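# Swap tube rack and empty rack through self-closing door

## Task

Carry the blue rack that holds the tubes from the counter to the desk, and carry the empty red rack from the desk to the counter, passing through the door that swings shut on its own. When finished, both racks must stand upright on their new surfaces, each tube must sit fully seated in a hole of the blue rack, and the door must be closed. Neither rack nor any tube may ever touch the floor. One robot or both may be used. At the end the robots must have released everything and backed away, and no robot may have fallen or be left leaning.

## Robot and tools

ROBOTS. r1 and r2 are identical Hello Robot Stretch 3 units. Each has a two-wheel drive base (0.33 m long, 0.34 m wide) with a passive rear omni wheel, a mast with a lift, a telescoping arm that reaches out to the robot's right side, a wrist (yaw, pitch, roll), a two-finger gripper, and a pan/tilt head. The base cannot move sideways, so to shift the gripper forward or back you drive the base. A turn in place pivots about the midpoint of the drive wheels, 0.05 m behind the front edge. With the arm pulled in and the wrist folded, a turn sweeps a 0.28 m radius; an unfolded level wrist reaches farther.

FRAMES. Base frame: origin on the floor between the drive wheels, x forward, y left, z up. Every robot reports in its own base frame, so the two robots' relative positions can only be judged from images, lidar_m, wrist_depth_mm and head_depth_mm. hand_pose is in the base frame, located where the closed fingertips meet; with all wrist joints at zero its x points up, y back toward the mast, z to the rear. The odometry frame is the base frame at scene start; base_odometry counts wheel turns (slip included); heading runs -3.142 to 3.142, positive to the left.

execute_actions. Arguments: "actions" (a list holding one action, or empty to just read state and images) and "cameras" (list of names such as r1_head_camera, r2_wrist_camera, or "all"; null or omitted means all, [] means none). An action is an object keyed by "r1" and/or "r2". Per robot:
- "base": exactly one of {"translate_m": d}, a relative drive along the robot's own x from where it last reported itself, metres, -1 to 1, positive forward; or {"rotate_rad": d}, a relative turn in place, -3.2 to 3.2, positive counter-clockwise seen from above.
- "joints": absolute targets by name (tolerance for done in brackets): lift_m 0 to 1.1 m arm height (±0.004); arm_m 0 to 0.52 m extension (±0.004); wrist_yaw_rad -1.345 to 4.42 (0 along the arm, positive toward the front, 3.0 folded over the base; ±0.02); wrist_pitch_rad -1.57 to 0.451 (0 level, negative tips down; ±0.05); wrist_roll_rad -2.911 to 2.911 (0 fingers side by side, horizontal; ±0.02); gripper_m -0.089 to 0.179 (larger is wider; real tip gap is about 0.007 less when nearly shut, 0.025 less when wide, zero below 0.007; ±0.004); head_pan_rad -3.953 to 1.73 (0 forward, positive left, -1.57 along the arm); head_tilt_rad -1.53 to 0.419 (negative down).
- "contact_limits": {"arm_m": effort percent, 1 to 100}; the arm motion halts with contact_stop near that effort (negative when retracting) and holds no harder until the next action. Too small stops at once.
All motions start together; an action lasts at most 15 s. Omitted joints or bases may still be driving toward older targets without status showing it. Any unknown key or out-of-range number rejects the whole call. If a result reports a stop, later calls in the same reply are skipped.

wait: {"seconds": 0 to 10}; commands nothing, returns state and images. zoom_image: {"camera", "region": [x0, y0, x1, y1]} in pixels of that camera's latest full image, top-left origin, at most 504 by 504. finished_scene: {"scene": number}; irreversible, call only when the goal holds steadily.

RESULTS. base_status/joint_status: done (for the base, wheels turned the commanded amount even if slipping), off_target (stopped short, may keep pushing), contact_stop, time_out, torque_fault (after these the old target is dropped). A lift or arm that hits something firmly stops and goes slack until recommanded; a slack lift may sag under load or be pushed up by closing fingers on a surface. on_its_own lists uncommanded items; "held at" is the held target, not the position. motor_effort: percent of maximum, positive toward larger joint values (positive wheel effort pushes forward), bracket value is the noisy peak; readings carry sizable bias. lidar_m: 12 distances in m, 30° sectors, 1st straight ahead then counter-clockwise (4th left, 7th behind, 10th right), plane 0.17 m high, range 0.15 to 12, "-" nothing; misses glass and thin legs, own parts may block sectors 5, 6, 9, 10. wrist_depth_mm (45 to 1000) and head_depth_mm (280 to 4000, image sideways): 7x7 median depth grids from top-left. base_tilt: degrees, forward/right positive, with up to ~4° fixed bias. turned_by_wheels and turned_by_imu: turn since last result, left positive. The pictures line gives image order.

GRIPPER. Grip by commanding below the object's width (lower squeezes harder; the stall guard may weaken a hard squeeze); release by going at least 0.02 above the touch value. Neither the reading nor done proves a hold: check images.

SPEED AND SAFETY. Base reaches 0.30 m/s and 1.9 rad/s only with lift_m under 0.30, arm_m under 0.03, wrist_yaw_rad over 2.54; otherwise 0.10 m/s and 0.63 rad/s. Fold or unfold the wrist only with lift_m 0.32 to 0.95, pitch -0.4, roll near 0; once folded the lift may go to 0.25. With yaw below -0.4 keep pitch at -0.5 or lower. Pushing on something rigid with the gripper above about 0.45 m, repeated pushes, driving while holding something fixed, or snagging furniture (especially reversing) can tip a robot: reverse in small steps, unload the gripper, lower lift to about 0.2. Never let the robots press into each other; once bases touch, even millimetres more is a hard press. Two robots given the same drive differ by up to 2.5 cm per metre, dangerous when co-carrying. The wrist servo can switch off for 10 s after prolonged strain. Avoid drops, slams, hard hits, racks or tubes reaching the floor, and ending with a leaning robot.

Each tool is called as name(argument=value, ...) on one line, values as JSON.

## Session

execute_actions(actions=[])

Scene clock: 0.00 s.
r1.base_odometry: x=+0.000 y=+0.000 heading=+0.000 (m, m, rad; r1's odometry frame)
r1.turned_by_wheels: +0.000 (rad since the last result)
r1.turned_by_imu: +0.000 (rad since the last result)
r1.base_tilt: forward=-2.3 right=+2.2 (deg)
r1.lidar_m: 2.35 1.48 0.95 0.79 0.79 0.80 0.67 0.66 0.74 1.19 1.24 1.39
r1.head_depth_mm: 1734 1878 1978 1965 1946 1923 1926 / 1729 2235 2321 2347 2333 2307 2144 / 1736 2533 2774 2747 2721 2668 2245 / 1736 2546 3196 3150 3132 3091 2252 / 1740 2548 3057 3022 3002 3006 2225 / 1737 2559 2933 2921 2928 2884 2229 / 1751 2592 2831 2822 2806 2821 2217
r1.base_status: not commanded
r1.joint_positions: lift_m=+0.313 arm_m=-0.003 wrist_yaw_rad=+3.041 wrist_pitch_rad=-0.330 wrist_roll_rad=-0.017 gripper_m=+0.037 head_pan_rad=+0.016 head_tilt_rad=+0.000
r1.joint_status: not commanded
r1.motor_effort: left_wheel=+1 right_wheel=+0 lift_m=+22 arm_m=-1 wrist_yaw_rad=-1 wrist_pitch_rad=+5 wrist_roll_rad=+0 gripper_m=+1 head_pan_rad=+1 head_tilt_rad=+1 (%)
r1.hand_pose: x=+0.0022 y=+0.0910 z=+0.3461 quat_wxyz=(+0.151, +0.696, +0.083, +0.697) (m; r1's base frame)
r1.wrist_depth_mm: 592 624 739 795 894 - - / 647 689 802 871 985 - - / 680 733 867 928 - - - / 719 778 887 879 892 903 910 / 677 674 - 687 722 708 702 / 555 552 - 565 546 583 580 / 472 488 - - 484 487 491
r2.base_odometry: x=+0.000 y=+0.000 heading=+0.000 (m, m, rad; r2's odometry frame)
r2.turned_by_wheels: +0.000 (rad since the last result)
r2.turned_by_imu: +0.000 (rad since the last result)
r2.base_tilt: forward=-2.3 right=-0.6 (deg)
r2.lidar_m: 1.93 1.06 0.86 0.85 0.83 0.68 0.68 0.75 1.20 2.26 2.36 1.94
r2.head_depth_mm: 1759 1846 1834 1803 1770 1769 1739 / 1780 1875 1880 1851 1827 1792 1799 / 1793 1927 1901 1900 1863 1839 1806 / 1808 1949 1942 1910 1887 1889 1883 / 1820 2000 1972 1983 1944 1943 1894 / 1836 2076 2037 2032 1989 1973 1957 / 1848 2120 2103 2074 2064 2019 2001
r2.base_status: not commanded
r2.joint_positions: lift_m=+0.537 arm_m=+0.000 wrist_yaw_rad=+2.842 wrist_pitch_rad=-0.624 wrist_roll_rad=-0.005 gripper_m=+0.037 head_pan_rad=+0.005 head_tilt_rad=+0.009
r2.joint_status: not commanded
r2.motor_effort: left_wheel=+0 right_wheel=-1 lift_m=+33 arm_m=-1 wrist_yaw_rad=+0 wrist_pitch_rad=+5 wrist_roll_rad=+0 gripper_m=+0 head_pan_rad=+0 head_tilt_rad=+2 (%)
r2.hand_pose: x=+0.0361 y=+0.0400 z=+0.5061 quat_wxyz=(+0.315, +0.696, +0.115, +0.635) (m; r2's base frame)
r2.wrist_depth_mm: - 805 831 864 868 906 947 / - 928 919 944 - - - / 840 - - - - - - / 847 - 896 907 927 924 941 / 779 - 801 781 772 821 821 / 682 695 - 695 713 708 706 / 599 611 - 618 609 630 637
pictures: r1_head_camera (sideways: a quarter turn clockwise sets it upright), r1_nav_camera (sideways: a quarter turn counterclockwise sets it upright), r1_wrist_camera, r2_head_camera (sideways: a quarter turn clockwise sets it upright), r2_nav_camera (sideways: a quarter turn counterclockwise sets it upright), r2_wrist_camera
Images, in order (width x height): r1_head_camera 896x504, r1_nav_camera 672x504, r1_wrist_camera 644x364, r2_head_camera 896x504, r2_nav_camera 672x504, r2_wrist_camera 644x364.

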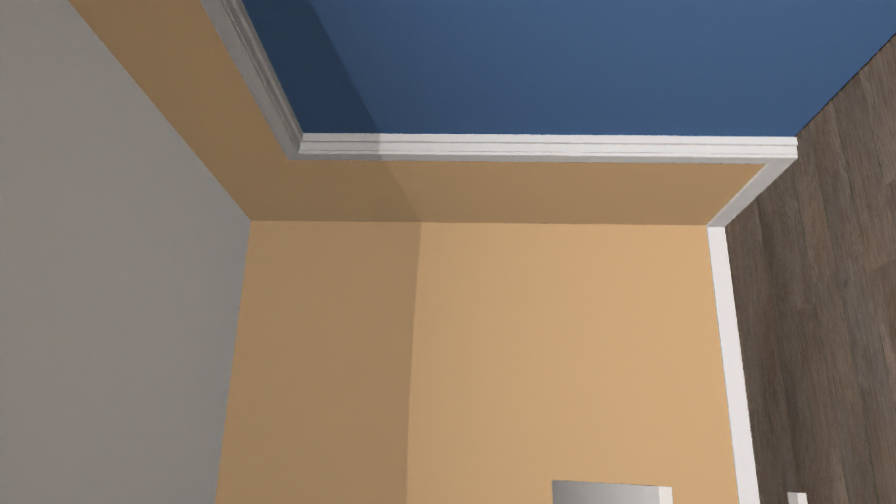

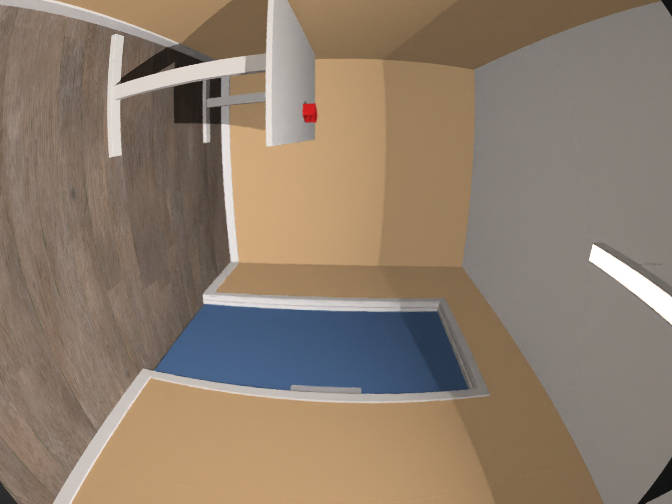

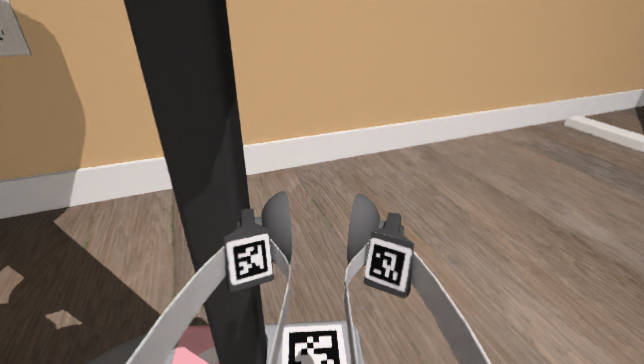

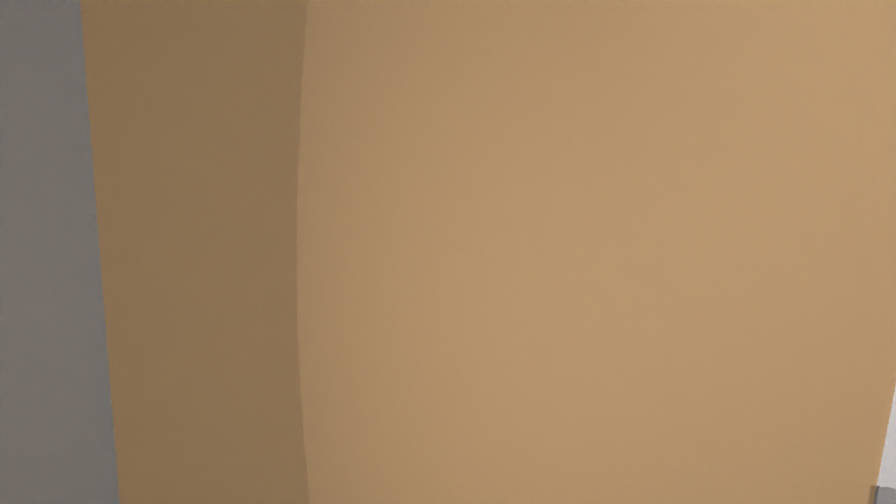

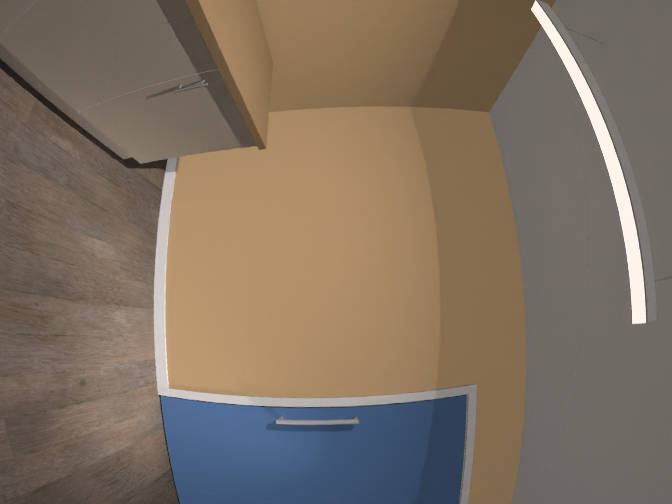

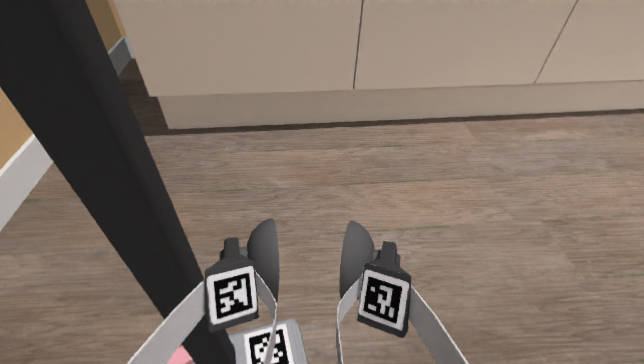

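execute_actions(actions=[{"r1":{"joints":{"head_pan_rad":-0.9,"head_tilt_rad":-0.5}},"r2":{"joints":{"head_pan_rad":1.2,"head_tilt_rad":-0.5}}}], cameras=["r1_head_camera","r1_nav_camera","r2_head_camera","r2_nav_camera"])

execute_actions(actions=[{"r1":{"joints":{"head_pan_rad":0.45,"head_tilt_rad":-0.4}},"r2":{"joints":{"head_pan_rad":-1.2,"head_tilt_rad":-0.5}}}], cameras=["r1_head_camera","r1_nav_camera","r2_head_camera","r2_nav_camera"])

Scene clock: 1.63 s.
r1.base_odometry: x=+0.000 y=+0.000 heading=+0.000 (m, m, rad; r1's odometry frame)
r1.turned_by_wheels: +0.000 (rad since the last result)
r1.turned_by_imu: +0.000 (rad since the last result)
r1.base_tilt: forward=-2.3 right=+2.1 (deg)
r1.lidar_m: 2.35 1.49 0.95 0.79 0.78 0.80 0.66 0.66 0.74 1.19 1.24 1.39
r1.head_depth_mm: 976 1051 1135 1233 1353 1473 1294 / 1005 1083 1172 1279 1417 1521 1300 / 1041 1124 1225 1337 1475 1561 1293 / 1075 1166 1274 1396 1551 1586 1294 / 1113 1210 1319 1457 1624 1579 1296 / 1149 1254 1372 1522 1707 1581 1291 / 1193 1305 1433 1608 1804 1565 1287
r1.base_status: not commanded
r1.joint_positions: lift_m=+0.313 arm_m=-0.003 wrist_yaw_rad=+3.041 wrist_pitch_rad=-0.330 wrist_roll_rad=-0.017 gripper_m=+0.037 head_pan_rad=-0.893 head_tilt_rad=-0.493
r1.joint_status: all done
r1.motor_effort: left_wheel=+1(1) right_wheel=-1(0) lift_m=+22(22) arm_m=-1(1) wrist_yaw_rad=+0(1) wrist_pitch_rad=+5(5) wrist_roll_rad=+0(0) gripper_m=+0(1) head_pan_rad=-4(49) head_tilt_rad=-2(22) (%)
r1.hand_pose: x=+0.0022 y=+0.0910 z=+0.3461 quat_wxyz=(+0.151, +0.696, +0.083, +0.697) (m; r1's base frame)
r1.wrist_depth_mm: 592 634 725 805 886 - - / 638 691 800 866 992 - - / 681 741 851 942 - - - / 725 769 873 873 901 902 894 / 676 685 - 694 722 706 708 / 554 557 - 573 546 573 582 / 470 487 - - 481 487 486
r2.base_odometry: x=+0.000 y=+0.000 heading=+0.000 (m, m, rad; r2's odometry frame)
r2.turned_by_wheels: +0.000 (rad since the last result)
r2.turned_by_imu: +0.000 (rad since the last result)
r2.base_tilt: forward=-2.2 right=-0.5 (deg)
r2.lidar_m: 1.93 1.06 0.86 0.86 0.82 0.68 0.68 0.75 1.20 2.26 2.36 1.95
r2.head_depth_mm: 1323 1429 1444 997 1089 1227 1353 / 1302 1408 1435 981 1065 1195 1320 / 1282 1388 1408 960 1028 1166 1318 / 1268 1375 1411 940 1012 1130 1278 / 1244 1345 1392 929 992 1107 1287 / 1231 1320 1384 904 972 1081 1247 / 1216 1297 1363 893 949 1047 1190
r2.base_status: not commanded
r2.joint_positions: lift_m=+0.537 arm_m=+0.000 wrist_yaw_rad=+2.842 wrist_pitch_rad=-0.624 wrist_roll_rad=-0.005 gripper_m=+0.037 head_pan_rad=+1.193 head_tilt_rad=-0.493
r2.joint_status: all done
r2.motor_effort: left_wheel=+1(0) right_wheel=+0(0) lift_m=+33(33) arm_m=-1(2) wrist_yaw_rad=+0(0) wrist_pitch_rad=+5(5) wrist_roll_rad=+0(0) gripper_m=+1(0) head_pan_rad=+3(30) head_tilt_rad=-3(31) (%)
r2.hand_pose: x=+0.0361 y=+0.0400 z=+0.5061 quat_wxyz=(+0.315, +0.696, +0.115, +0.635) (m; r2's base frame)
r2.wrist_depth_mm: - 811 843 869 884 922 948 / - 940 919 960 - - - / 828 - - - - - - / 852 - 904 885 914 961 927 / 761 - 809 776 787 816 808 / 671 667 - 695 690 703 694 / 593 608 - 617 598 630 624
pictures: r1_head_camera (sideways: a quarter turn clockwise sets it upright), r1_nav_camera (sideways: a quarter turn counterclockwise sets it upright), r2_head_camera (sideways: a quarter turn clockwise sets it upright), r2_nav_camera (sideways: a quarter turn counterclockwise sets it upright)
camera_calibration (this result's frames):
r1_head_camera: T_world_to_cam=[[-0.27311, 0.336294, -0.901286, 1.19176], [0.770391, 0.637556, 0.00444331, -0.00400936], [0.576115, -0.693129, -0.433201, 0.51636], [0, 0, 0, 1]] pos_world=[0.0310887, -0.0403223, 1.29783]
r1_nav_camera: T_world_to_cam=[[0.320704, -0.39207, 0.862224, -1.09072], [-0.796705, -0.603979, 0.0216928, 0.0338632], [0.51226, -0.693895, -0.506062, 0.617138], [0, 0, 0, 1]] pos_world=[0.0606426, 0.0210417, 1.25202]
r2_head_camera: T_world_to_cam=[[-0.106101, -0.418981, -0.901774, 1.18762], [-0.946261, 0.321176, -0.0378889, 0.0541194], [0.305503, 0.849294, -0.430543, 0.516156], [0, 0, 0, 1]] pos_world=[0.0195318, 0.0418407, 1.29524]
r2_nav_camera: T_world_to_cam=[[0.239161, 0.437167, 0.866999, -1.08314], [0.922201, -0.381721, -0.0619134, 0.123634], [0.303886, 0.814355, -0.494449, 0.59749], [0, 0, 0, 1]] pos_world=[-0.036539, 0.0341373, 1.24216]
Images, in order (width x height): r1_head_camera 896x504, r1_nav_camera 672x504, r2_head_camera 896x504, r2_nav_camera 672x504.

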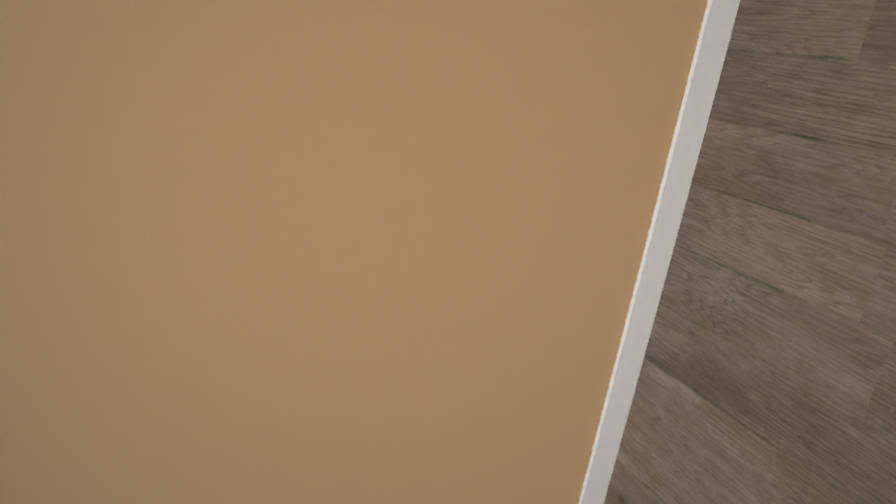

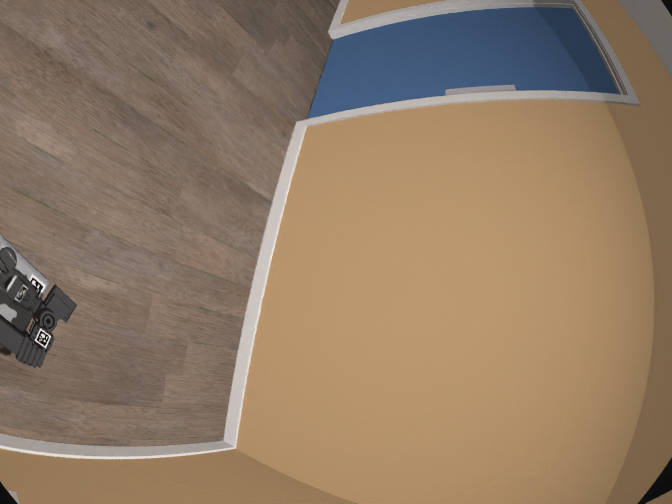

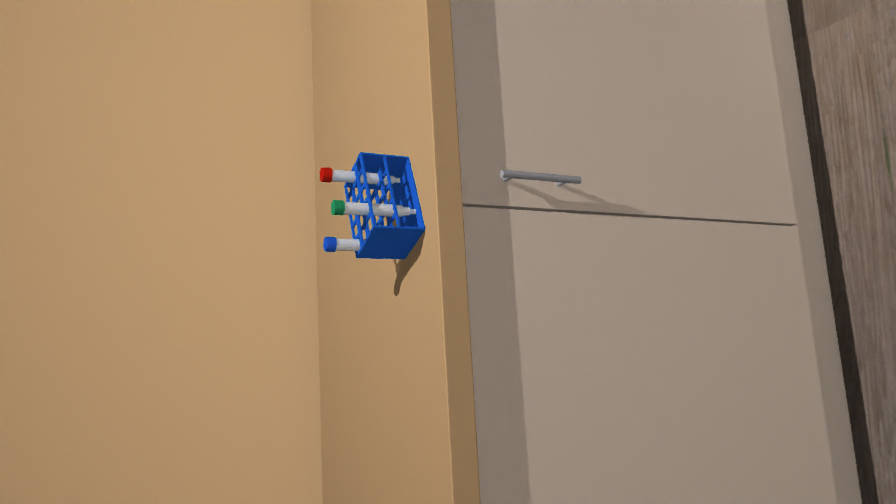

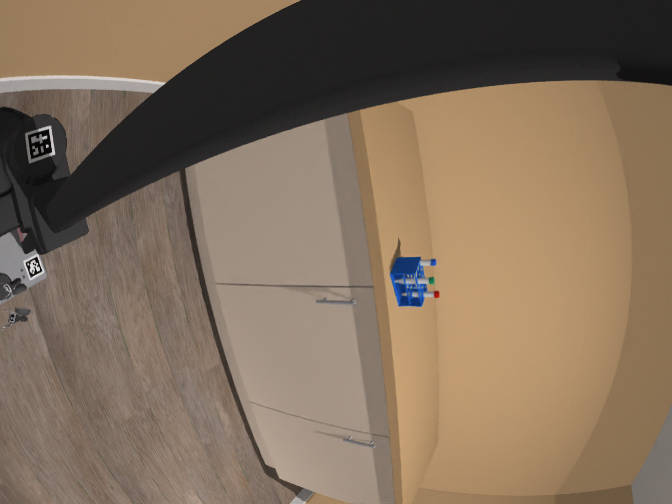

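Scene clock: 3.27 s.
r1.base_odometry: x=+0.000 y=+0.000 heading=+0.000 (m, m, rad; r1's odometry frame)
r1.turned_by_wheels: +0.000 (rad since the last result)
r1.turned_by_imu: +0.000 (rad since the last result)
r1.base_tilt: forward=-2.4 right=+2.2 (deg)
r1.lidar_m: 2.36 1.49 0.95 0.79 0.79 0.80 0.66 0.66 0.74 1.19 1.24 1.39
r1.head_depth_mm: 2533 2708 2890 3048 2296 1723 1378 / 2549 2722 2916 3069 2302 1722 1378 / 2583 2776 2861 3095 2267 1717 1375 / 2594 2776 1847 3102 2290 1708 1376 / 2618 2806 1838 2885 2069 1712 1370 / 2274 2338 1809 2318 2192 1706 1374 / 1707 1755 1623 1836 1874 1705 1372
r1.base_status: not commanded
r1.joint_positions: lift_m=+0.313 arm_m=-0.003 wrist_yaw_rad=+3.041 wrist_pitch_rad=-0.330 wrist_roll_rad=-0.017 gripper_m=+0.037 head_pan_rad=+0.443 head_tilt_rad=-0.409
r1.joint_status: all done
r1.motor_effort: left_wheel=+1(0) right_wheel=+0(0) lift_m=+22(22) arm_m=-2(1) wrist_yaw_rad=+0(0) wrist_pitch_rad=+5(5) wrist_roll_rad=+0(0) gripper_m=+0(1) head_pan_rad=+3(45) head_tilt_rad=+3(11) (%)
r1.hand_pose: x=+0.0022 y=+0.0910 z=+0.3461 quat_wxyz=(+0.151, +0.696, +0.083, +0.697) (m; r1's base frame)
r1.wrist_depth_mm: 601 632 734 807 892 - - / 642 686 811 866 - - - / 682 730 867 943 - - - / 717 767 889 897 892 898 891 / 675 675 - 692 714 705 710 / 556 552 - 560 554 585 580 / 471 489 - - 480 493 491
r2.base_odometry: x=+0.000 y=+0.000 heading=+0.000 (m, m, rad; r2's odometry frame)
r2.turned_by_wheels: +0.000 (rad since the last result)
r2.turned_by_imu: +0.000 (rad since the last result)
r2.base_tilt: forward=-2.3 right=-0.5 (deg)
r2.lidar_m: 1.93 1.06 0.86 0.85 0.83 0.68 0.68 0.75 1.20 2.26 2.35 1.94
r2.head_depth_mm: 1989 2107 2215 2406 2125 1652 1365 / 2075 2216 2353 2543 2102 1652 1361 / 2187 2376 2532 2652 2093 1645 1342 / 2341 2519 2740 2797 2082 1646 1359 / 2489 2635 2895 2880 2073 1638 1346 / 2266 2410 2586 2703 2080 1633 1343 / 2051 2184 2304 2450 2099 1627 1342
r2.base_status: not commanded
r2.joint_positions: lift_m=+0.537 arm_m=+0.000 wrist_yaw_rad=+2.842 wrist_pitch_rad=-0.624 wrist_roll_rad=-0.005 gripper_m=+0.037 head_pan_rad=-1.193 head_tilt_rad=-0.494
r2.joint_status: all done
r2.motor_effort: left_wheel=+0(0) right_wheel=+0(0) lift_m=+33(34) arm_m=-2(1) wrist_yaw_rad=+0(0) wrist_pitch_rad=+5(5) wrist_roll_rad=+0(0) gripper_m=+0(0) head_pan_rad=-2(31) head_tilt_rad=-4(3) (%)
r2.hand_pose: x=+0.0361 y=+0.0400 z=+0.5061 quat_wxyz=(+0.315, +0.696, +0.115, +0.635) (m; r2's base frame)
r2.wrist_depth_mm: - 806 852 867 887 938 921 / - 920 928 960 - - - / 838 - - - - - - / 830 - 923 954 934 918 950 / 754 - 802 780 790 813 809 / 675 682 - 684 687 705 726 / 607 610 - 612 594 627 629
pictures: r1_head_camera (sideways: a quarter turn clockwise sets it upright), r1_nav_camera (sideways: a quarter turn counterclockwise sets it upright), r2_head_camera (sideways: a quarter turn clockwise sets it upright), r2_nav_camera (sideways: a quarter turn counterclockwise sets it upright)
camera_calibration (this result's frames):
r1_head_camera: T_world_to_cam=[[-0.320443, -0.153894, -0.934683, 1.23563], [-0.440727, 0.897635, 0.00330325, 0.00486228], [0.838496, 0.412998, -0.355466, 0.413601], [0, 0, 0, 1]] pos_world=[0.0512901, 0.0149749, 1.30193]
r1_nav_camera: T_world_to_cam=[[0.388523, 0.188478, 0.901957, -1.14296], [0.400082, -0.916279, 0.0191332, 0.0298927], [0.830051, 0.353423, -0.431403, 0.518052], [0, 0, 0, 1]] pos_world=[0.00209797, 0.0597216, 1.25382]
r2_head_camera: T_world_to_cam=[[-0.210375, 0.377918, -0.901621, 1.18806], [0.908785, 0.415542, -0.0378708, 0.0427799], [0.360349, -0.827347, -0.430866, 0.516241], [0, 0, 0, 1]] pos_world=[0.0250324, -0.0396536, 1.29523]
r2_nav_camera: T_world_to_cam=[[0.126041, -0.482425, 0.866822, -1.08222], [-0.932832, -0.354953, -0.0619082, 0.134943], [0.337547, -0.800796, -0.49476, 0.597689], [0, 0, 0, 1]] pos_world=[0.0605341, 0.00443677, 1.24216]
Images, in order (width x height): r1_head_camera 896x504, r1_nav_camera 672x504, r2_head_camera 896x504, r2_nav_camera 672x504.

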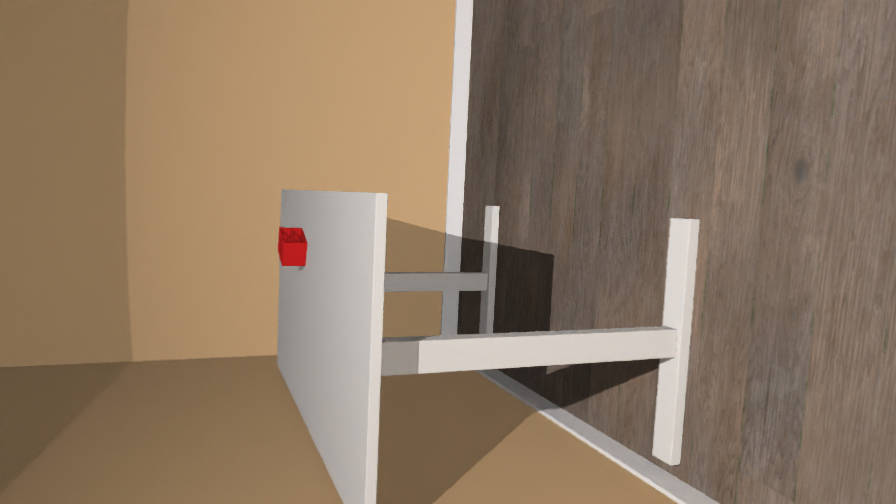

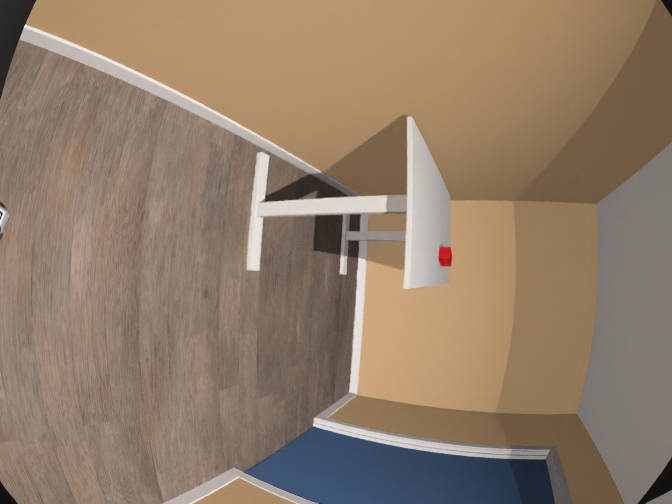

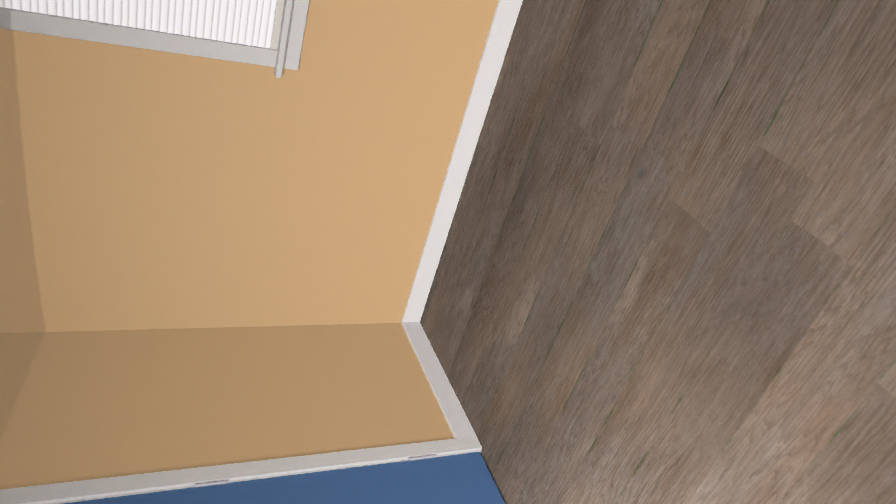

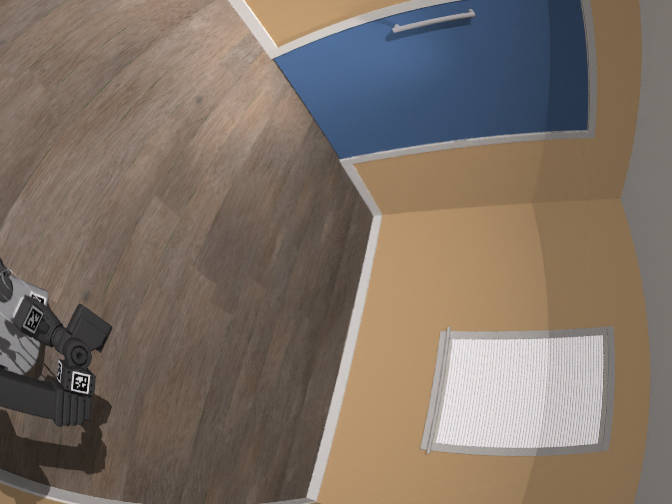

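execute_actions(actions=[{"r1":{"base":{"rotate_rad":0.14},"joints":{"lift_m":0.28,"head_pan_rad":0.3}},"r2":{"base":{"rotate_rad":0.89},"joints":{"lift_m":0.9,"wrist_pitch_rad":-0.4,"head_pan_rad":-1.57,"head_tilt_rad":-0.6}}}], cameras=[])

execute_actions(actions=[{"r1":{"base":{"translate_m":1.0}},"r2":{"base":{"translate_m":0.42}}}], cameras=["r1_nav_camera"])

execute_actions(actions=[{"r1":{"base":{"translate_m":0.7},"joints":{"head_pan_rad":0.6}},"r2":{"base":{"rotate_rad":1.99}}}], cameras=["r1_head_camera","r1_nav_camera","r2_head_camera","r2_nav_camera"])

Scene clock: 9.47 s.
r1.base_odometry: x=+0.000 y=+0.000 heading=+0.140 (m, m, rad; r1's odometry frame)
r1.turned_by_wheels: +0.140 (rad since the last result)
r1.turned_by_imu: +0.142 (rad since the last result)
r1.base_tilt: forward=-2.2 right=+2.1 (deg)
r1.lidar_m: 2.84 1.41 0.88 0.79 0.79 0.74 0.66 0.67 0.80 1.24 1.25 1.50
r1.head_depth_mm: 2535 2693 2872 3034 2299 1715 1378 / 2558 2719 2918 3066 2303 1727 1382 / 2577 2759 2867 3086 2289 1722 1376 / 2581 2777 1855 3105 2277 1721 1368 / 2612 2813 1832 2896 2084 1719 1377 / 2215 2283 1818 2294 2172 1710 1373 / 1683 1726 1606 1811 1851 1685 1369
r1.base_status: done
r1.joint_positions: lift_m=+0.280 arm_m=-0.003 wrist_yaw_rad=+3.041 wrist_pitch_rad=-0.331 wrist_roll_rad=-0.017 gripper_m=+0.037 head_pan_rad=+0.307 head_tilt_rad=-0.408
r1.joint_status: all done
r1.motor_effort: left_wheel=-2(4) right_wheel=+2(6) lift_m=+19(19) arm_m=-1(1) wrist_yaw_rad=+0(0) wrist_pitch_rad=+6(6) wrist_roll_rad=+0(0) gripper_m=+0(0) head_pan_rad=-4(17) head_tilt_rad=+3(4) (%)
r1.hand_pose: x=+0.0022 y=+0.0909 z=+0.3127 quat_wxyz=(+0.151, +0.696, +0.083, +0.697) (m; r1's base frame)
r1.wrist_depth_mm: 626 666 728 766 830 889 984 / 670 696 791 825 895 960 - / 729 757 824 908 994 - - / 752 807 803 822 813 846 834 / 617 625 - 638 676 647 664 / 509 521 - 518 510 534 539 / 450 - - - 445 450 450
r2.base_odometry: x=+0.000 y=+0.000 heading=+0.890 (m, m, rad; r2's odometry frame)
r2.turned_by_wheels: +0.890 (rad since the last result)
r2.turned_by_imu: +0.894 (rad since the last result)
r2.base_tilt: forward=-2.2 right=-0.6 (deg)
r2.lidar_m: 0.89 0.85 0.89 0.70 0.69 0.71 0.99 2.26 2.36 1.98 1.93 1.21
r2.head_depth_mm: 2105 2326 2647 2463 1863 1578 - / 1996 2213 2457 2431 1861 1504 - / 1888 2069 2338 2436 1853 1517 - / 1796 2006 2220 2353 1875 1526 - / 1726 1909 2105 2241 1849 1541 - / 1648 1795 2013 2185 1845 1495 1295 / 1598 1751 1910 2089 1854 1493 1257
r2.base_status: done
r2.joint_positions: lift_m=+0.900 arm_m=+0.000 wrist_yaw_rad=+2.842 wrist_pitch_rad=-0.417 wrist_roll_rad=-0.005 gripper_m=+0.037 head_pan_rad=-1.563 head_tilt_rad=-0.592
r2.joint_status: all done
r2.motor_effort: left_wheel=-3(6) right_wheel=+4(10) lift_m=+42(44) arm_m=-1(1) wrist_yaw_rad=+0(0) wrist_pitch_rad=+7(7) wrist_roll_rad=+0(0) gripper_m=+0(0) head_pan_rad=-3(19) head_tilt_rad=-4(16) (%)
r2.hand_pose: x=+0.0450 y=+0.0692 z=+0.9125 quat_wxyz=(+0.248, +0.704, +0.042, +0.664) (m; r2's base frame)
r2.wrist_depth_mm: - 610 749 926 - - - / - 652 785 - - 747 646 / - 685 833 - - 796 690 / - 756 892 - - 863 741 / 620 833 958 - - 920 739 / 660 - - - - 954 790 / 715 - - - - - 844
pictures: none
No camera images: the call's "cameras" was empty. Leave "cameras" out to get every camera's image.

Scene clock: 14.97 s.
r1.base_odometry: x=+0.990 y=+0.139 heading=+0.140 (m, m, rad; r1's odometry frame)
r1.turned_by_wheels: +0.000 (rad since the last result)
r1.turned_by_imu: +0.002 (rad since the last result)
r1.base_tilt: forward=-2.3 right=+2.2 (deg)
r1.lidar_m: 2.13 1.76 0.70 0.98 0.98 1.18 1.65 1.66 1.17 1.05 1.05 1.36
r1.head_depth_mm: 1723 1841 1972 2114 2218 1723 1380 / 1744 1849 1983 2153 2252 1721 1376 / 1762 1865 2013 2172 2290 1720 1373 / 1763 1899 2021 2191 2284 1718 1377 / 1788 1911 2009 1182 2265 1714 1379 / 1812 1938 2014 930 686 1712 1370 / 1817 1957 1822 925 620 502 1367
r1.base_status: done
r1.joint_positions: lift_m=+0.280 arm_m=-0.003 wrist_yaw_rad=+3.041 wrist_pitch_rad=-0.331 wrist_roll_rad=-0.017 gripper_m=+0.037 head_pan_rad=+0.307 head_tilt_rad=-0.408
r1.joint_status: not commanded
r1.motor_effort: left_wheel=-2(4) right_wheel=+3(8) lift_m=+19(20) arm_m=-1(1) wrist_yaw_rad=+1(1) wrist_pitch_rad=+5(6) wrist_roll_rad=+0(0) gripper_m=+0(1) head_pan_rad=-3(4) head_tilt_rad=+3(3) (%)
r1.hand_pose: x=+0.0022 y=+0.0909 z=+0.3127 quat_wxyz=(+0.151, +0.696, +0.083, +0.697) (m; r1's base frame)
r1.wrist_depth_mm: 774 819 907 934 - - - / 837 870 964 - - - - / 892 944 - - - - - / 777 816 814 828 769 835 849 / 618 635 - 632 671 615 658 / 513 519 - 524 516 530 529 / 448 - - - 448 452 453
r2.base_odometry: x=+0.264 y=+0.326 heading=+0.890 (m, m, rad; r2's odometry frame)
r2.turned_by_wheels: +0.000 (rad since the last result)
r2.turned_by_imu: +0.002 (rad since the last result)
r2.base_tilt: forward=-2.2 right=-0.5 (deg)
r2.lidar_m: 0.51 0.49 0.51 0.70 0.89 0.92 1.28 2.62 2.41 1.78 1.73 0.70
r2.head_depth_mm: 1884 2087 2337 2451 1883 1588 - / 1791 1986 2192 2333 1863 1521 - / 1676 1891 2099 2268 1849 1503 - / 1627 1762 1966 2150 1856 1529 - / 1561 1702 1875 2086 1854 1540 - / 1493 1631 1780 1981 1850 1502 1281 / 1438 1540 1709 1867 1843 1494 1255
r2.base_status: done
r2.joint_positions: lift_m=+0.900 arm_m=+0.000 wrist_yaw_rad=+2.842 wrist_pitch_rad=-0.417 wrist_roll_rad=-0.005 gripper_m=+0.037 head_pan_rad=-1.563 head_tilt_rad=-0.592
r2.joint_status: not commanded
r2.motor_effort: left_wheel=-4(5) right_wheel=+4(10) lift_m=+42(42) arm_m=-1(2) wrist_yaw_rad=+0(0) wrist_pitch_rad=+8(8) wrist_roll_rad=+0(0) gripper_m=+0(0) head_pan_rad=-2(3) head_tilt_rad=-4(4) (%)
r2.hand_pose: x=+0.0450 y=+0.0692 z=+0.9125 quat_wxyz=(+0.248, +0.704, +0.042, +0.664) (m; r2's base frame)
r2.wrist_depth_mm: - 790 941 - - 898 760 / - 833 - 650 541 482 428 / - 876 - 728 570 463 387 / - 953 - 825 610 489 415 / 777 - - 890 657 529 432 / 853 - - - 673 560 460 / 916 - - - 811 609 481
pictures: r1_nav_camera (sideways: a quarter turn counterclockwise sets it upright)
camera_calibration (this result's frames):
r1_nav_camera: T_world_to_cam=[[0.409541, 0.133845, 0.90242, -1.14369], [0.272318, -0.962018, 0.0190998, 0.0307155], [0.870701, 0.237923, -0.430434, 0.516544], [0, 0, 0, 1]] pos_world=[0.0102701, 0.0597291, 1.25384]
Images, in order (width x height): r1_nav_camera 672x504.

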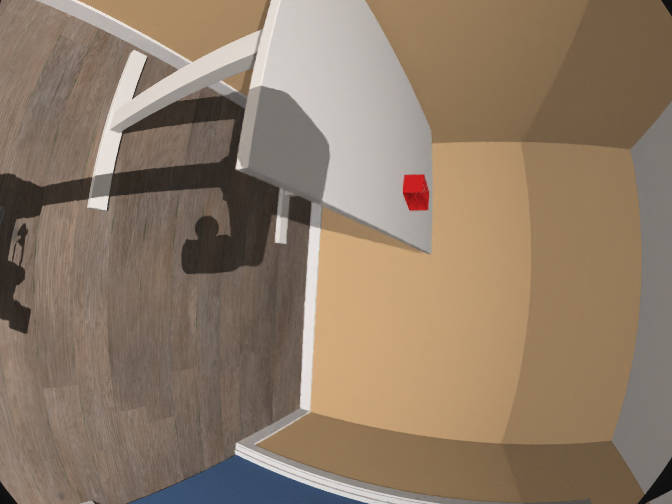

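Scene clock: 19.17 s.
r1.base_odometry: x=+1.683 y=+0.237 heading=+0.140 (m, m, rad; r1's odometry frame)
r1.turned_by_wheels: +0.000 (rad since the last result)
r1.turned_by_imu: +0.002 (rad since the last result)
r1.base_tilt: forward=-2.4 right=+2.2 (deg)
r1.lidar_m: 1.44 1.22 1.23 1.11 1.12 1.35 2.34 1.65 1.02 0.98 0.99 1.13
r1.head_depth_mm: 1144 1214 1293 1378 1483 1577 1383 / 1190 1263 1344 1438 1555 1635 1376 / 1235 1317 1405 1508 1627 1694 1379 / 1284 1371 1475 1087 1722 1722 1379 / 1342 1430 1537 931 1794 1665 1368 / 1396 1497 1606 931 653 1555 1373 / 1410 1493 1530 783 621 1542 1371
r1.base_status: done
r1.joint_positions: lift_m=+0.280 arm_m=-0.003 wrist_yaw_rad=+3.041 wrist_pitch_rad=-0.332 wrist_roll_rad=-0.017 gripper_m=+0.037 head_pan_rad=+0.593 head_tilt_rad=-0.408
r1.joint_status: all done
r1.motor_effort: left_wheel=-2(5) right_wheel=+2(8) lift_m=+20(20) arm_m=-1(1) wrist_yaw_rad=+1(1) wrist_pitch_rad=+6(6) wrist_roll_rad=+0(0) gripper_m=+0(1) head_pan_rad=+3(29) head_tilt_rad=+3(3) (%)
r1.hand_pose: x=+0.0022 y=+0.0909 z=+0.3126 quat_wxyz=(+0.151, +0.696, +0.083, +0.697) (m; r1's base frame)
r1.wrist_depth_mm: 903 576 - - - - - / 947 946 - - - - - / 997 - - - - - - / 787 751 811 823 828 843 852 / 612 599 - 634 673 650 650 / 509 495 - 524 511 530 537 / 452 - - - 445 452 449
r2.base_odometry: x=+0.264 y=+0.326 heading=+2.880 (m, m, rad; r2's odometry frame)
r2.turned_by_wheels: +1.990 (rad since the last result)
r2.turned_by_imu: +1.998 (rad since the last result)
r2.base_tilt: forward=-2.3 right=-0.5 (deg)
r2.lidar_m: 0.88 0.90 1.16 2.63 2.67 1.85 1.73 0.78 0.53 0.49 0.50 0.64
r2.head_depth_mm: 936 1027 1042 722 615 686 - / 937 1030 1041 721 615 703 - / 941 1019 1035 640 589 699 - / 931 1022 1026 601 591 686 - / 929 1018 1030 654 586 676 - / 927 1022 1024 713 586 682 784 / 930 1015 1008 709 582 679 800
r2.base_status: done
r2.joint_positions: lift_m=+0.900 arm_m=+0.000 wrist_yaw_rad=+2.842 wrist_pitch_rad=-0.417 wrist_roll_rad=-0.005 gripper_m=+0.037 head_pan_rad=-1.563 head_tilt_rad=-0.592
r2.joint_status: not commanded
r2.motor_effort: left_wheel=-3(8) right_wheel=+4(9) lift_m=+42(42) arm_m=-1(1) wrist_yaw_rad=+0(0) wrist_pitch_rad=+7(8) wrist_roll_rad=+1(0) gripper_m=+0(1) head_pan_rad=-2(3) head_tilt_rad=-4(4) (%)
r2.hand_pose: x=+0.0450 y=+0.0692 z=+0.9125 quat_wxyz=(+0.248, +0.704, +0.042, +0.664) (m; r2's base frame)
r2.wrist_depth_mm: - - - - - 949 727 / - - - - - 983 746 / - - - - - - 783 / - - - - - - 779 / - - - - - - 813 / - - - - - - 818 / - - - - - - 834
pictures: r1_head_camera (sideways: a quarter turn clockwise sets it upright), r1_nav_camera (sideways: a quarter turn counterclockwise sets it upright), r2_head_camera (sideways: a quarter turn clockwise sets it upright), r2_nav_camera (sideways: a quarter turn counterclockwise sets it upright)
camera_calibration (this result's frames):
r1_head_camera: T_world_to_cam=[[-0.292942, -0.199536, -0.935078, 1.23598], [-0.570102, 0.821568, 0.00328811, 0.00567118], [0.767573, 0.534053, -0.354428, 0.412682], [0, 0, 0, 1]] pos_world=[0.04854, 0.0215692, 1.30198]
r1_nav_camera: T_world_to_cam=[[0.35511, 0.24394, 0.902436, -1.14338], [0.532685, -0.846098, 0.0190987, 0.0291288], [0.768208, 0.473932, -0.430401, 0.517126], [0, 0, 0, 1]] pos_world=[-0.00675031, 0.05848, 1.25384]
r2_head_camera: T_world_to_cam=[[-0.0600344, 0.515223, -0.854951, 1.12627], [0.997541, 0.0620045, -0.032681, 0.0354774], [0.0361728, -0.85481, -0.517678, 0.631178], [0, 0, 0, 1]] pos_world=[0.00939315, -0.0429408, 1.29081]
r2_nav_camera: T_world_to_cam=[[-0.0564314, -0.578378, 0.813815, -1.01199], [-0.998106, 0.0126981, -0.060186, 0.133091], [0.0244763, -0.81567, -0.577999, 0.707899], [0, 0, 0, 1]] pos_world=[0.0584043, -0.00958978, 1.24075]
Images, in order (width x height): r1_head_camera 896x504, r1_nav_camera 672x504, r2_head_camera 896x504, r2_nav_camera 672x504.

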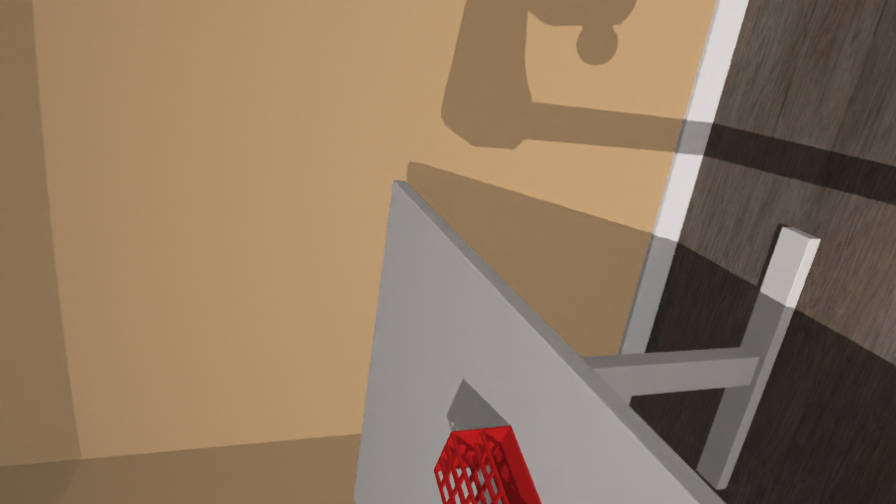

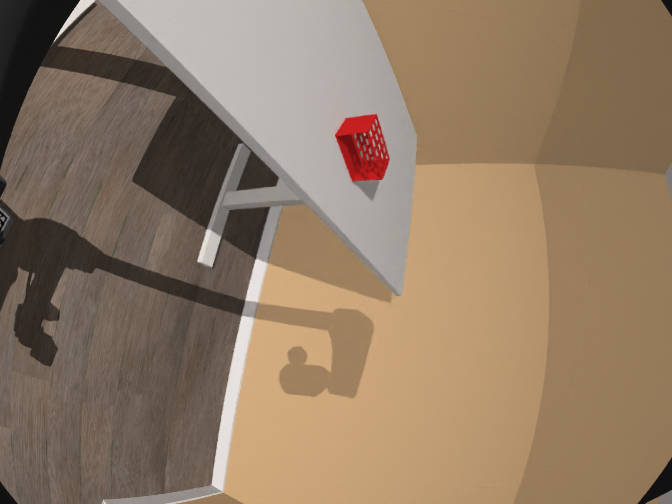

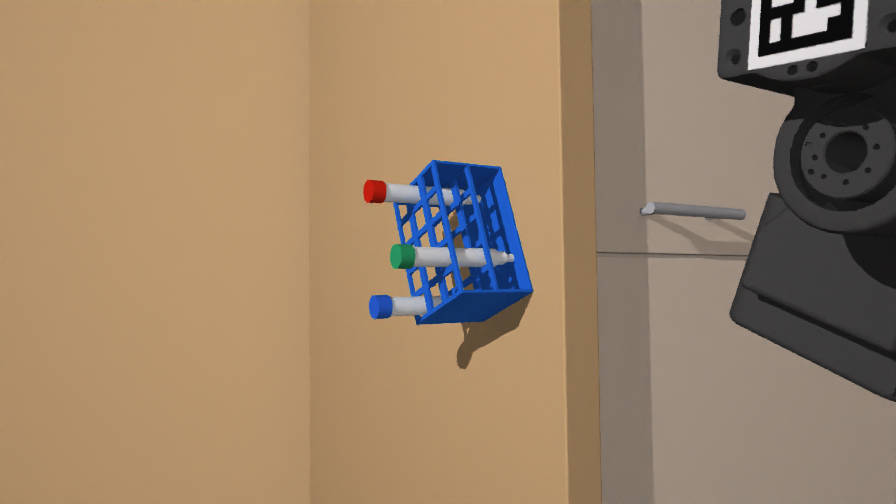

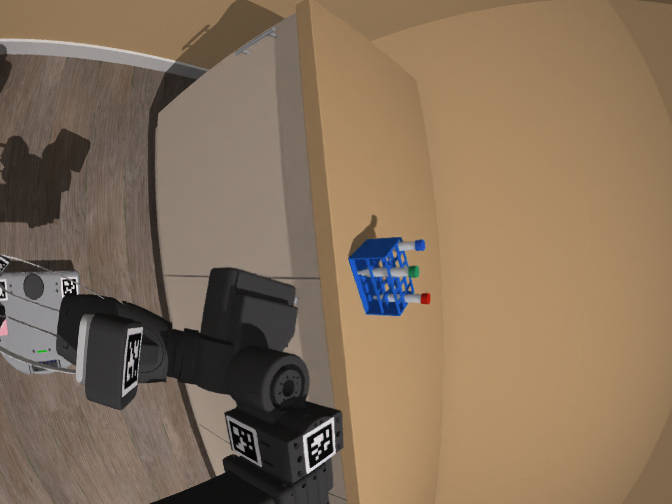

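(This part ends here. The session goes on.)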